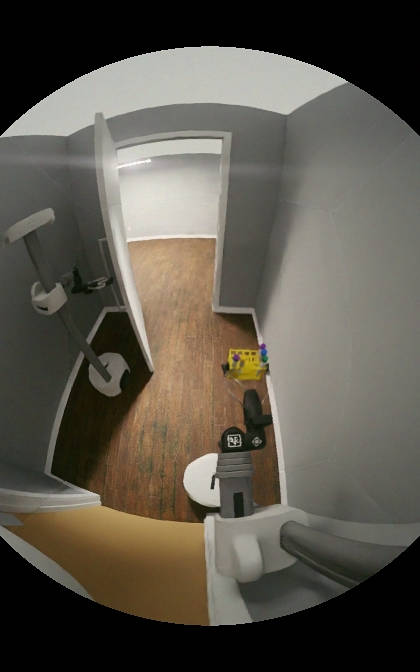

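execute_actions --actions '[{"r2":{"base":{"strafe_m":0.35},"pace":"slow"}}]' --cameras '["r2_head_camera"]'

execute_actions --actions '[{"r2":{"base":{"translate_m":1.2}}}]' --cameras '["r2_head_camera"]'

Scene clock: 249.90 s.
r1.base_odometry: x=-1.091 y=+3.204 heading=+1.275 (m, m, rad; r1's odometry frame)
r1.turned_by_wheels: +0.000 (rad since the last result)
r1.turned_by_imu: -0.002 (rad since the last result)
r1.base_tilt: forward=+0.1 right=-0.3 (deg)
r1.lidar_m: 0.53 0.97 0.60 0.51 0.49 0.62 1.14 0.89 0.77 0.85 0.34 0.39
r1.base_status: not commanded
r1.joint_positions: lift_m=+0.850 arm_m=+0.006 wrist_yaw_rad=-1.091 wrist_pitch_rad=-0.008 wrist_roll_rad=-0.017 gripper_m=-0.037
r1.joint_status: not commanded
r1.on_its_own: wrist_yaw_rad is off since a torque_fault, until you send "end_of_arm": "enable_torque" (your -0.300 is given up)
r1.motor_effort: lift_m=+20(20) arm_m=-4(4) wrist_yaw_rad=-1(1) wrist_pitch_rad=-18(19) wrist_roll_rad=-1(1) gripper_m=-23(25) wheel_0=-4(4) wheel_1=+2(1) wheel_2=+1(1) (%)
r1.hand_pose: x=+0.2323 y=-0.2962 z=+1.0306 quat_wxyz=(+0.855, -0.009, +0.001, -0.519) (m; r1's base frame)
r1.wrist_depth_mm: 240 247 254 263 1397 1336 1281 / 240 247 254 263 1397 1336 1281 / 240 247 254 260 1430 1336 1281 / 240 247 254 262 1397 1336 1255 / 240 248 254 258 1397 1366 1308 / 240 245 187 195 182 1336 1308 / 241 150 251 191 268 1336 1281
r2.base_odometry: x=-0.825 y=-2.573 heading=-1.608 (m, m, rad; r2's odometry frame)
r2.turned_by_wheels: +0.000 (rad since the last result)
r2.turned_by_imu: -0.001 (rad since the last result)
r2.base_tilt: forward=+0.2 right=-0.2 (deg)
r2.lidar_m: 0.40 0.85 0.99 1.00 0.52 0.36 0.35 0.37 0.40 0.88 0.93 0.44
r2.base_status: done
r2.joint_positions: lift_m=+0.830 arm_m=+0.003 wrist_yaw_rad=+0.000 wrist_pitch_rad=+0.023 wrist_roll_rad=-0.006 gripper_m=+0.070
r2.joint_status: not commanded
r2.motor_effort: lift_m=+20(19) arm_m=+0(0) wrist_yaw_rad=+1(0) wrist_pitch_rad=-9(9) wrist_roll_rad=+4(3) gripper_m=-21(20) wheel_0=-1(5) wheel_1=+0(6) wheel_2=+0(1) (%)
r2.hand_pose: x=+0.4618 y=-0.0874 z=+1.0016 quat_wxyz=(+1.000, -0.003, +0.011, +0.000) (m; r2's base frame)
r2.wrist_depth_mm: 1708 1661 - - 1618 1618 1182 / 1708 1661 - - 1618 1661 1205 / 1661 1708 - - 1661 1661 1229 / 768 1708 197 - 216 1661 1229 / 1661 1708 193 263 184 1618 1229 / 1661 179 189 197 185 182 1182 / 1576 1756 199 - 190 1708 1182
pictures: r2_head_camera
Images, in order (width x height): r2_head_camera 420x560.

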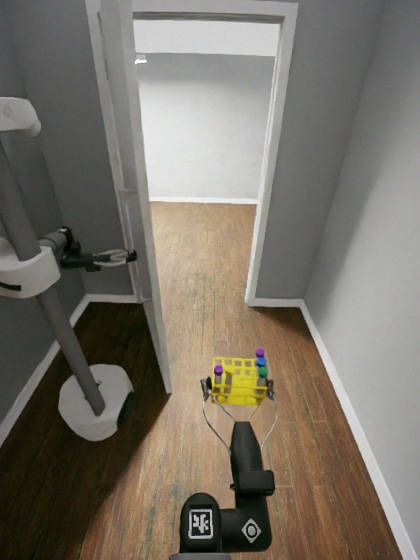

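Scene clock: 255.40 s.
r1.base_odometry: x=-1.091 y=+3.204 heading=+1.275 (m, m, rad; r1's odometry frame)
r1.turned_by_wheels: +0.000 (rad since the last result)
r1.turned_by_imu: -0.001 (rad since the last result)
r1.base_tilt: forward=+0.2 right=-0.3 (deg)
r1.lidar_m: 0.53 0.95 0.59 0.49 0.50 0.63 1.14 1.15 1.52 1.54 0.31 0.40
r1.base_status: not commanded
r1.joint_positions: lift_m=+0.850 arm_m=+0.006 wrist_yaw_rad=-1.090 wrist_pitch_rad=-0.008 wrist_roll_rad=-0.017 gripper_m=-0.037
r1.joint_status: not commanded
r1.on_its_own: wrist_yaw_rad is off since a torque_fault, until you send "end_of_arm": "enable_torque" (your -0.300 is given up)
r1.motor_effort: lift_m=+20(20) arm_m=-4(4) wrist_yaw_rad=-1(1) wrist_pitch_rad=-18(18) wrist_roll_rad=-1(2) gripper_m=-22(25) wheel_0=+0(4) wheel_1=+1(2) wheel_2=+1(2) (%)
r1.hand_pose: x=+0.2327 y=-0.2962 z=+1.0306 quat_wxyz=(+0.855, -0.009, +0.001, -0.518) (m; r1's base frame)
r1.wrist_depth_mm: 239 246 252 259 1366 1366 1308 / 239 246 253 260 1430 1336 1255 / 238 246 253 260 1397 1308 1308 / 240 246 253 256 1397 1336 1281 / 238 245 252 255 1464 1308 1336 / 239 244 189 192 181 1366 1308 / 238 152 250 189 266 1336 1308
r2.base_odometry: x=-0.869 y=-3.773 heading=-1.608 (m, m, rad; r2's odometry frame)
r2.turned_by_wheels: +0.000 (rad since the last result)
r2.turned_by_imu: -0.009 (rad since the last result)
r2.base_tilt: forward=+0.2 right=-0.2 (deg)
r2.lidar_m: 0.41 0.59 0.31 0.25 0.25 1.57 1.50 1.30 0.95 0.90 0.95 0.41
r2.base_status: done
r2.joint_positions: lift_m=+0.830 arm_m=+0.003 wrist_yaw_rad=+0.000 wrist_pitch_rad=+0.023 wrist_roll_rad=-0.006 gripper_m=+0.070
r2.joint_status: not commanded
r2.motor_effort: lift_m=+19(20) arm_m=+0(0) wrist_yaw_rad=-1(3) wrist_pitch_rad=-8(9) wrist_roll_rad=+4(4) gripper_m=-22(20) wheel_0=-1(4) wheel_1=-1(8) wheel_2=+0(9) (%)
r2.hand_pose: x=+0.4618 y=-0.0874 z=+1.0016 quat_wxyz=(+1.000, -0.003, +0.011, +0.000) (m; r2's base frame)
r2.wrist_depth_mm: - - - - - - 469 / - - - - - - 473 / - - - - - - 480 / - - 198 - 229 - 484 / - - 193 263 186 - 488 / - 179 189 197 186 182 480 / - - 199 - 190 1983 488
pictures: r2_head_camera
Images, in order (width x height): r2_head_camera 420x560.

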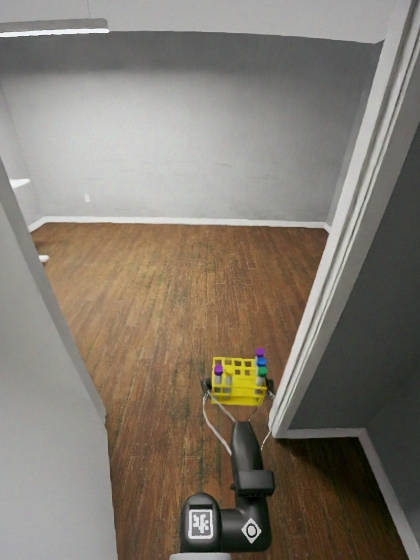

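execute_actions --actions '[{"r2":{"base":{"translate_m":0.2},"pace":"slow"}}]' --cameras '[]'

execute_actions --actions '[{"r2":{"base":{"strafe_m":0.06},"pace":"slow"}}]' --cameras '[]'

execute_actions --actions '[{"r2":{"base":{"translate_m":0.2},"pace":"slow"}}]' --cameras '[]'

execute_actions --actions '[{"r2":{"base":{"strafe_m":0.06},"pace":"slow"}}]' --cameras '[]'

execute_actions --actions '[{"r2":{"base":{"translate_m":0.7},"pace":"slow"}}]' --cameras '["r2_head_left_camera","r2_head_right_camera"]'

Scene clock: 260.90 s.
r1.base_odometry: x=-1.091 y=+3.204 heading=+1.275 (m, m, rad; r1's odometry frame)
r1.turned_by_wheels: +0.000 (rad since the last result)
r1.turned_by_imu: -0.002 (rad since the last result)
r1.base_tilt: forward=+0.2 right=-0.3 (deg)
r1.lidar_m: 0.54 0.94 0.57 0.50 0.51 0.65 1.14 1.16 1.48 1.54 0.32 0.39
r1.base_status: not commanded
r1.joint_positions: lift_m=+0.850 arm_m=+0.006 wrist_yaw_rad=-1.090 wrist_pitch_rad=-0.008 wrist_roll_rad=-0.017 gripper_m=-0.037
r1.joint_status: not commanded
r1.on_its_own: wrist_yaw_rad is off since a torque_fault, until you send "end_of_arm": "enable_torque" (your -0.300 is given up)
r1.motor_effort: lift_m=+20(20) arm_m=-4(4) wrist_yaw_rad=-2(1) wrist_pitch_rad=-18(19) wrist_roll_rad=-1(1) gripper_m=-24(20) wheel_0=+0(0) wheel_1=+1(1) wheel_2=+1(1) (%)
r1.hand_pose: x=+0.2327 y=-0.2962 z=+1.0306 quat_wxyz=(+0.855, -0.009, +0.001, -0.518) (m; r1's base frame)
r1.wrist_depth_mm: 238 246 254 260 1366 1366 1281 / 240 245 253 260 1366 1336 1281 / 239 246 252 262 1464 1336 1281 / 239 246 251 257 1397 1397 1281 / 238 245 252 256 1397 1336 1308 / 238 243 191 193 181 1336 1281 / 237 152 250 189 266 1308 1281
r2.base_odometry: x=-0.877 y=-3.972 heading=-1.608 (m, m, rad; r2's odometry frame)
r2.turned_by_wheels: +0.000 (rad since the last result)
r2.turned_by_imu: -0.003 (rad since the last result)
r2.base_tilt: forward=+0.2 right=-0.1 (deg)
r2.lidar_m: 0.42 0.82 0.38 0.31 0.31 0.35 1.70 1.29 0.94 0.91 0.72 0.42
r2.base_status: done
r2.joint_positions: lift_m=+0.830 arm_m=+0.003 wrist_yaw_rad=+0.000 wrist_pitch_rad=+0.023 wrist_roll_rad=-0.006 gripper_m=+0.070
r2.joint_status: not commanded
r2.motor_effort: lift_m=+19(20) arm_m=+0(0) wrist_yaw_rad=+0(0) wrist_pitch_rad=-9(9) wrist_roll_rad=+5(4) gripper_m=-24(18) wheel_0=+1(2) wheel_1=+2(3) wheel_2=-1(6) (%)
r2.hand_pose: x=+0.4618 y=-0.0874 z=+1.0016 quat_wxyz=(+1.000, -0.003, +0.011, +0.000) (m; r2's base frame)
r2.wrist_depth_mm: - - - - - - - / - - - - - - - / - - - - - - - / - - 196 - 216 - - / - - 193 263 185 - - / - 179 188 208 185 182 - / - - 199 - 190 1983 1921
pictures: none
No camera images: the call's "cameras" was empty. Leave "cameras" out to get every camera's image.

Scene clock: 262.63 s.
r1.base_odometry: x=-1.091 y=+3.204 heading=+1.275 (m, m, rad; r1's odometry frame)
r1.turned_by_wheels: +0.000 (rad since the last result)
r1.turned_by_imu: -0.001 (rad since the last result)
r1.base_tilt: forward=+0.2 right=-0.3 (deg)
r1.lidar_m: 0.52 0.96 0.58 0.50 0.51 0.63 1.14 1.18 1.50 1.55 0.32 0.41
r1.base_status: not commanded
r1.joint_positions: lift_m=+0.850 arm_m=+0.006 wrist_yaw_rad=-1.090 wrist_pitch_rad=-0.008 wrist_roll_rad=-0.017 gripper_m=-0.037
r1.joint_status: not commanded
r1.on_its_own: wrist_yaw_rad is off since a torque_fault, until you send "end_of_arm": "enable_torque" (your -0.300 is given up)
r1.motor_effort: lift_m=+20(20) arm_m=-4(4) wrist_yaw_rad=+0(1) wrist_pitch_rad=-19(18) wrist_roll_rad=-1(1) gripper_m=-24(21) wheel_0=+0(0) wheel_1=+1(1) wheel_2=+1(1) (%)
r1.hand_pose: x=+0.2327 y=-0.2962 z=+1.0306 quat_wxyz=(+0.855, -0.009, +0.001, -0.518) (m; r1's base frame)
r1.wrist_depth_mm: 239 246 252 260 1397 1366 1308 / 239 245 253 259 1430 1366 1281 / 238 246 253 258 1366 1336 1281 / 240 244 253 258 1397 1366 1281 / 239 246 252 256 1397 1366 1255 / 238 244 190 193 181 1336 1281 / 239 151 250 189 267 1281 1255
r2.base_odometry: x=-0.817 y=-3.975 heading=-1.608 (m, m, rad; r2's odometry frame)
r2.turned_by_wheels: +0.000 (rad since the last result)
r2.turned_by_imu: +0.000 (rad since the last result)
r2.base_tilt: forward=+0.3 right=-0.1 (deg)
r2.lidar_m: 0.41 0.63 0.32 0.25 0.25 0.28 1.71 1.37 1.01 0.97 0.71 0.42
r2.base_status: done
r2.joint_positions: lift_m=+0.830 arm_m=+0.003 wrist_yaw_rad=+0.000 wrist_pitch_rad=+0.023 wrist_roll_rad=-0.006 gripper_m=+0.070
r2.joint_status: not commanded
r2.motor_effort: lift_m=+20(19) arm_m=+0(1) wrist_yaw_rad=+1(1) wrist_pitch_rad=-8(9) wrist_roll_rad=+3(3) gripper_m=-23(22) wheel_0=-1(6) wheel_1=+1(5) wheel_2=+0(2) (%)
r2.hand_pose: x=+0.4618 y=-0.0874 z=+1.0016 quat_wxyz=(+1.000, -0.003, +0.011, +0.000) (m; r2's base frame)
r2.wrist_depth_mm: - - - - - - - / - - - - - - - / - - - - - - - / - - 196 - 229 - - / - - 193 263 186 - - / - 179 189 208 186 182 - / - - 199 - 190 1983 1983
pictures: none
No camera images: the call's "cameras" was empty. Leave "cameras" out to get every camera's image.

Scene clock: 265.90 s.
r1.base_odometry: x=-1.091 y=+3.204 heading=+1.275 (m, m, rad; r1's odometry frame)
r1.turned_by_wheels: +0.000 (rad since the last result)
r1.turned_by_imu: -0.001 (rad since the last result)
r1.base_tilt: forward=+0.2 right=-0.2 (deg)
r1.lidar_m: 0.54 0.93 0.58 0.50 0.51 0.63 1.14 1.17 1.49 1.54 0.32 0.40
r1.base_status: not commanded
r1.joint_positions: lift_m=+0.850 arm_m=+0.006 wrist_yaw_rad=-1.090 wrist_pitch_rad=-0.008 wrist_roll_rad=-0.017 gripper_m=-0.037
r1.joint_status: not commanded
r1.on_its_own: wrist_yaw_rad is off since a torque_fault, until you send "end_of_arm": "enable_torque" (your -0.300 is given up)
r1.motor_effort: lift_m=+20(20) arm_m=-4(4) wrist_yaw_rad=-2(1) wrist_pitch_rad=-19(18) wrist_roll_rad=-1(1) gripper_m=-20(19) wheel_0=+0(0) wheel_1=+1(1) wheel_2=+2(2) (%)
r1.hand_pose: x=+0.2327 y=-0.2962 z=+1.0306 quat_wxyz=(+0.855, -0.009, +0.001, -0.518) (m; r1's base frame)
r1.wrist_depth_mm: 239 246 252 260 1397 1308 1281 / 239 246 253 262 1430 1336 1281 / 237 246 254 259 1336 1336 1281 / 238 246 253 256 1397 1336 1308 / 238 245 251 256 1397 1336 1336 / 239 245 190 193 181 1366 1308 / 239 151 251 189 266 1366 1281
r2.base_odometry: x=-0.824 y=-4.174 heading=-1.608 (m, m, rad; r2's odometry frame)
r2.turned_by_wheels: +0.000 (rad since the last result)
r2.turned_by_imu: -0.002 (rad since the last result)
r2.base_tilt: forward=+0.2 right=-0.1 (deg)
r2.lidar_m: 0.41 2.69 0.40 0.33 0.32 0.37 0.59 1.39 1.03 0.98 0.55 0.42
r2.base_status: done
r2.joint_positions: lift_m=+0.830 arm_m=+0.003 wrist_yaw_rad=+0.000 wrist_pitch_rad=+0.023 wrist_roll_rad=-0.006 gripper_m=+0.070
r2.joint_status: not commanded
r2.motor_effort: lift_m=+20(19) arm_m=+0(0) wrist_yaw_rad=+0(1) wrist_pitch_rad=-9(9) wrist_roll_rad=+4(4) gripper_m=-19(22) wheel_0=+2(4) wheel_1=+2(3) wheel_2=-1(5) (%)
r2.hand_pose: x=+0.4618 y=-0.0874 z=+1.0016 quat_wxyz=(+1.000, -0.003, +0.011, +0.000) (m; r2's base frame)
r2.wrist_depth_mm: - - - - - - - / - - - - - - - / - - - - - - - / - - 196 - 238 - - / - - 193 263 186 - - / - 178 189 208 186 182 - / - - 199 - 190 1983 1983
pictures: none
No camera images: the call's "cameras" was empty. Leave "cameras" out to get every camera's image.

Scene clock: 267.63 s.
r1.base_odometry: x=-1.091 y=+3.204 heading=+1.275 (m, m, rad; r1's odometry frame)
r1.turned_by_wheels: +0.000 (rad since the last result)
r1.turned_by_imu: -0.001 (rad since the last result)
r1.base_tilt: forward=+0.2 right=-0.3 (deg)
r1.lidar_m: 0.55 0.96 0.58 0.50 0.50 0.63 1.14 1.17 1.50 1.52 0.34 0.40
r1.base_status: not commanded
r1.joint_positions: lift_m=+0.850 arm_m=+0.006 wrist_yaw_rad=-1.090 wrist_pitch_rad=-0.008 wrist_roll_rad=-0.017 gripper_m=-0.037
r1.joint_status: not commanded
r1.on_its_own: wrist_yaw_rad is off since a torque_fault, until you send "end_of_arm": "enable_torque" (your -0.300 is given up)
r1.motor_effort: lift_m=+20(20) arm_m=-4(4) wrist_yaw_rad=-3(1) wrist_pitch_rad=-19(19) wrist_roll_rad=-1(1) gripper_m=-20(20) wheel_0=+0(0) wheel_1=+1(1) wheel_2=+1(2) (%)
r1.hand_pose: x=+0.2327 y=-0.2962 z=+1.0306 quat_wxyz=(+0.855, -0.009, +0.001, -0.518) (m; r1's base frame)
r1.wrist_depth_mm: 239 244 252 260 1397 1366 1281 / 238 246 252 262 1430 1336 1255 / 239 245 254 259 1397 1366 1308 / 238 244 252 256 1397 1336 1308 / 239 246 253 257 1366 1336 1281 / 238 245 189 193 181 1366 1281 / 239 151 250 189 266 1308 1281
r2.base_odometry: x=-0.764 y=-4.177 heading=-1.607 (m, m, rad; r2's odometry frame)
r2.turned_by_wheels: +0.000 (rad since the last result)
r2.turned_by_imu: +0.000 (rad since the last result)
r2.base_tilt: forward=+0.2 right=-0.1 (deg)
r2.lidar_m: 0.41 2.65 0.34 0.27 0.26 0.30 0.48 1.48 1.08 1.03 0.60 0.42
r2.base_status: done
r2.joint_positions: lift_m=+0.830 arm_m=+0.003 wrist_yaw_rad=+0.000 wrist_pitch_rad=+0.023 wrist_roll_rad=-0.006 gripper_m=+0.070
r2.joint_status: not commanded
r2.motor_effort: lift_m=+19(20) arm_m=+0(0) wrist_yaw_rad=-1(0) wrist_pitch_rad=-9(9) wrist_roll_rad=+3(5) gripper_m=-22(23) wheel_0=+1(5) wheel_1=+2(6) wheel_2=+1(1) (%)
r2.hand_pose: x=+0.4618 y=-0.0874 z=+1.0016 quat_wxyz=(+1.000, -0.003, +0.011, +0.000) (m; r2's base frame)
r2.wrist_depth_mm: - - - - - - - / - - - - - - - / - - - - - - - / - - 198 - 216 - - / - - 193 263 185 - - / - 178 188 208 186 182 - / - - 199 - 190 1983 1921
pictures: none
No camera images: the call's "cameras" was empty. Leave "cameras" out to get every camera's image.

Scene clock: 275.93 s.
r1.base_odometry: x=-1.091 y=+3.204 heading=+1.275 (m, m, rad; r1's odometry frame)
r1.turned_by_wheels: +0.000 (rad since the last result)
r1.turned_by_imu: -0.003 (rad since the last result)
r1.base_tilt: forward=+0.2 right=-0.2 (deg)
r1.lidar_m: 0.54 0.95 0.58 0.51 0.51 0.63 1.14 1.16 1.50 1.55 0.33 0.40
r1.base_status: not commanded
r1.joint_positions: lift_m=+0.850 arm_m=+0.006 wrist_yaw_rad=-1.090 wrist_pitch_rad=-0.008 wrist_roll_rad=-0.017 gripper_m=-0.037
r1.joint_status: not commanded
r1.on_its_own: wrist_yaw_rad is off since a torque_fault, until you send "end_of_arm": "enable_torque" (your -0.300 is given up)
r1.motor_effort: lift_m=+20(20) arm_m=-4(4) wrist_yaw_rad=-1(1) wrist_pitch_rad=-18(18) wrist_roll_rad=-1(1) gripper_m=-24(21) wheel_0=+0(0) wheel_1=+1(1) wheel_2=+2(1) (%)
r1.hand_pose: x=+0.2327 y=-0.2962 z=+1.0306 quat_wxyz=(+0.855, -0.009, +0.001, -0.518) (m; r1's base frame)
r1.wrist_depth_mm: 240 246 252 262 1430 1397 1281 / 239 246 254 260 1397 1336 1281 / 238 247 253 259 1430 1366 1255 / 239 245 253 256 1397 1366 1281 / 238 246 252 257 1464 1366 1308 / 237 244 191 193 181 1366 1308 / 237 151 251 189 266 1366 1255
r2.base_odometry: x=-0.790 y=-4.876 heading=-1.607 (m, m, rad; r2's odometry frame)
r2.turned_by_wheels: +0.000 (rad since the last result)
r2.turned_by_imu: -0.007 (rad since the last result)
r2.base_tilt: forward=+0.2 right=-0.1 (deg)
r2.lidar_m: 0.41 2.99 1.93 0.89 0.52 0.58 0.92 1.50 0.57 1.01 2.17 0.43
r2.base_status: done
r2.joint_positions: lift_m=+0.830 arm_m=+0.003 wrist_yaw_rad=+0.000 wrist_pitch_rad=+0.023 wrist_roll_rad=-0.006 gripper_m=+0.070
r2.joint_status: not commanded
r2.motor_effort: lift_m=+19(19) arm_m=+0(0) wrist_yaw_rad=+0(0) wrist_pitch_rad=-9(9) wrist_roll_rad=+4(3) gripper_m=-23(22) wheel_0=+1(8) wheel_1=+1(4) wheel_2=+0(5) (%)
r2.hand_pose: x=+0.4618 y=-0.0874 z=+1.0016 quat_wxyz=(+1.000, -0.003, +0.011, +0.000) (m; r2's base frame)
r2.wrist_depth_mm: - - - - - - - / - - - - - - - / - - - - - - - / - - 196 - 217 - - / - - 194 263 185 - - / - 178 189 208 186 182 - / - - 199 - 191 1983 1921
pictures: r2_head_left_camera, r2_head_right_camera
Images, in order (width x height): r2_head_left_camera 420x672, r2_head_right_camera 420x672.

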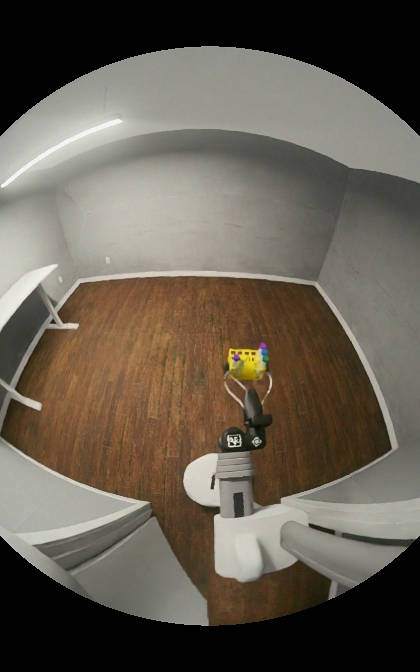

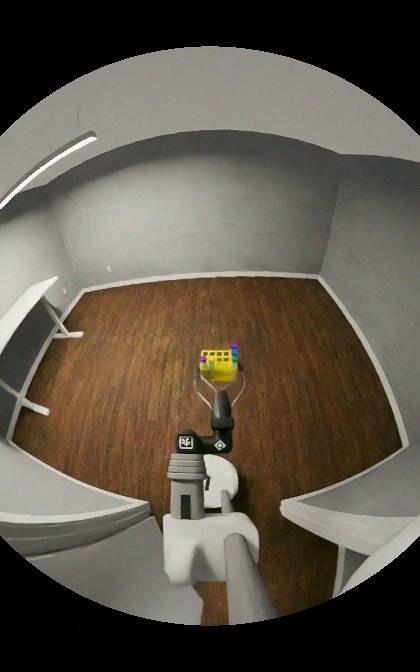

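execute_actions --actions '[{"r2":{"base":{"translate_m":0.9}},"r1":{"joints":{"gripper_m":0.1}}}]' --cameras '[]'

execute_actions --actions '[{"r2":{"base":{"rotate_rad":1.57},"pace":"slow"}}]' --cameras '["r2_head_camera","r1_head_right_camera"]'

Scene clock: 281.40 s.
r1.base_odometry: x=-1.091 y=+3.204 heading=+1.275 (m, m, rad; r1's odometry frame)
r1.turned_by_wheels: +0.000 (rad since the last result)
r1.turned_by_imu: -0.002 (rad since the last result)
r1.base_tilt: forward=+0.2 right=-0.2 (deg)
r1.lidar_m: 1.04 0.95 0.58 0.50 0.51 0.64 1.12 1.14 1.49 1.55 1.55 1.18
r1.base_status: not commanded
r1.joint_positions: lift_m=+0.850 arm_m=+0.006 wrist_yaw_rad=-1.090 wrist_pitch_rad=-0.013 wrist_roll_rad=-0.017 gripper_m=+0.100
r1.joint_status: all done
r1.on_its_own: wrist_yaw_rad is off since a torque_fault, until you send "end_of_arm": "enable_torque" (your -0.300 is given up)
r1.motor_effort: lift_m=+20(20) arm_m=-4(4) wrist_yaw_rad=-1(1) wrist_pitch_rad=-6(18) wrist_roll_rad=-1(1) gripper_m=-5(25) wheel_0=+0(0) wheel_1=+1(1) wheel_2=+1(1) (%)
r1.hand_pose: x=+0.2324 y=-0.2962 z=+1.0318 quat_wxyz=(+0.855, -0.010, -0.001, -0.519) (m; r1's base frame)
r1.wrist_depth_mm: 1060 1397 1618 1499 1430 1366 1308 / 1060 1397 1618 1576 1464 1366 1281 / 1060 1397 1661 1499 1464 1308 1255 / 1042 1397 1618 1499 1464 1336 1281 / 1025 1366 1618 1537 1430 1366 1308 / 1060 1160 1576 1537 198 1366 1281 / 1060 1160 1661 151 1430 1336 1308
r2.base_odometry: x=-0.823 y=-5.776 heading=-1.607 (m, m, rad; r2's odometry frame)
r2.turned_by_wheels: +0.000 (rad since the last result)
r2.turned_by_imu: -0.007 (rad since the last result)
r2.base_tilt: forward=+0.1 right=-0.1 (deg)
r2.lidar_m: 0.41 2.05 1.93 1.84 1.63 1.21 1.22 1.26 1.63 2.11 2.18 0.42
r2.base_status: done
r2.joint_positions: lift_m=+0.830 arm_m=+0.003 wrist_yaw_rad=+0.000 wrist_pitch_rad=+0.023 wrist_roll_rad=-0.006 gripper_m=+0.070
r2.joint_status: not commanded
r2.motor_effort: lift_m=+19(19) arm_m=+0(0) wrist_yaw_rad=-2(0) wrist_pitch_rad=-9(8) wrist_roll_rad=+5(4) gripper_m=-22(22) wheel_0=-1(6) wheel_1=+0(5) wheel_2=+2(10) (%)
r2.hand_pose: x=+0.4618 y=-0.0874 z=+1.0016 quat_wxyz=(+1.000, -0.003, +0.011, +0.000) (m; r2's base frame)
r2.wrist_depth_mm: 1756 1756 1756 1708 1661 1661 1708 / 1708 1708 1708 1708 1708 1708 1708 / 1756 1756 1708 1708 1756 1708 1708 / 1756 1756 197 1756 215 1708 1708 / 1756 1756 192 263 185 1756 1756 / 1808 179 189 208 185 182 1756 / 1863 1863 199 - 191 1808 1756
pictures: none
No camera images: the call's "cameras" was empty. Leave "cameras" out to get every camera's image.

Scene clock: 284.27 s.
r1.base_odometry: x=-1.091 y=+3.204 heading=+1.275 (m, m, rad; r1's odometry frame)
r1.turned_by_wheels: +0.000 (rad since the last result)
r1.turned_by_imu: -0.001 (rad since the last result)
r1.base_tilt: forward=+0.1 right=-0.3 (deg)
r1.lidar_m: 1.03 0.95 0.56 0.51 0.51 0.62 1.15 1.15 1.50 1.55 1.57 1.18
r1.base_status: not commanded
r1.joint_positions: lift_m=+0.850 arm_m=+0.006 wrist_yaw_rad=-1.090 wrist_pitch_rad=-0.013 wrist_roll_rad=-0.017 gripper_m=+0.100
r1.joint_status: not commanded
r1.on_its_own: wrist_yaw_rad is off since a torque_fault, until you send "end_of_arm": "enable_torque" (your -0.300 is given up)
r1.motor_effort: lift_m=+20(20) arm_m=-4(4) wrist_yaw_rad=-2(1) wrist_pitch_rad=-6(6) wrist_roll_rad=-1(1) gripper_m=-4(4) wheel_0=+0(0) wheel_1=+1(1) wheel_2=+1(1) (%)
r1.hand_pose: x=+0.2324 y=-0.2962 z=+1.0318 quat_wxyz=(+0.855, -0.010, -0.001, -0.519) (m; r1's base frame)
r1.wrist_depth_mm: 1060 1366 1661 1499 1430 1336 1281 / 1060 1397 1618 1537 1464 1397 1281 / 1042 1397 1618 1499 1430 1366 1281 / 1025 1397 1618 1499 1430 1366 1281 / 1042 1366 1618 1537 1430 1430 1255 / 1042 1182 1576 1537 197 1336 1308 / 1060 1160 1618 151 1430 1336 1281
r2.base_odometry: x=-0.823 y=-5.776 heading=-0.038 (m, m, rad; r2's odometry frame)
r2.turned_by_wheels: +1.570 (rad since the last result)
r2.turned_by_imu: +1.602 (rad since the last result)
r2.base_tilt: forward=+0.1 right=-0.1 (deg)
r2.lidar_m: 0.40 1.57 1.22 1.20 1.25 1.68 2.11 2.20 2.03 1.96 2.05 0.44
r2.base_status: done
r2.joint_positions: lift_m=+0.830 arm_m=+0.003 wrist_yaw_rad=+0.000 wrist_pitch_rad=+0.023 wrist_roll_rad=-0.006 gripper_m=+0.070
r2.joint_status: not commanded
r2.motor_effort: lift_m=+19(20) arm_m=+0(0) wrist_yaw_rad=-1(1) wrist_pitch_rad=-9(9) wrist_roll_rad=+4(4) gripper_m=-22(20) wheel_0=-1(4) wheel_1=-2(6) wheel_2=+0(5) (%)
r2.hand_pose: x=+0.4619 y=-0.0874 z=+1.0016 quat_wxyz=(+1.000, -0.003, +0.011, +0.000) (m; r2's base frame)
r2.wrist_depth_mm: 1661 - - - - - - / 1661 - - - - - - / 1661 - - - - - - / 1618 - 197 1921 215 - - / 1661 - 193 263 186 - - / 1618 179 189 196 186 182 - / 1537 - 199 - 191 1921 1983
pictures: r1_head_right_camera, r2_head_camera
Images, in order (width x height): r1_head_right_camera 420x672, r2_head_camera 420x560.

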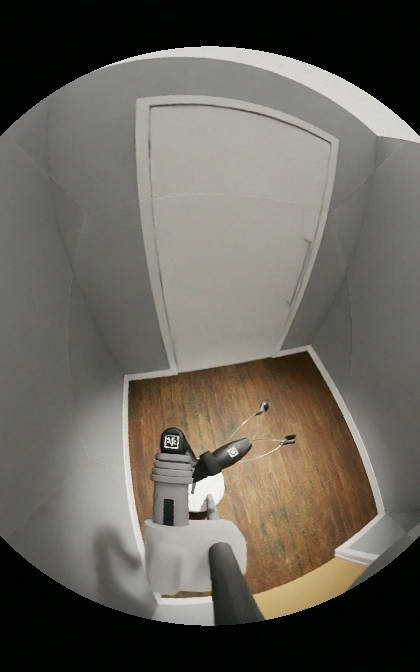

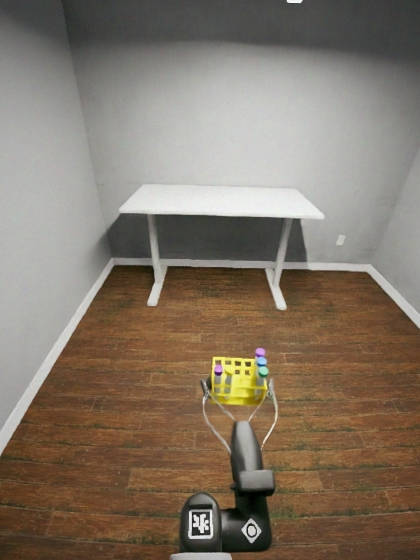

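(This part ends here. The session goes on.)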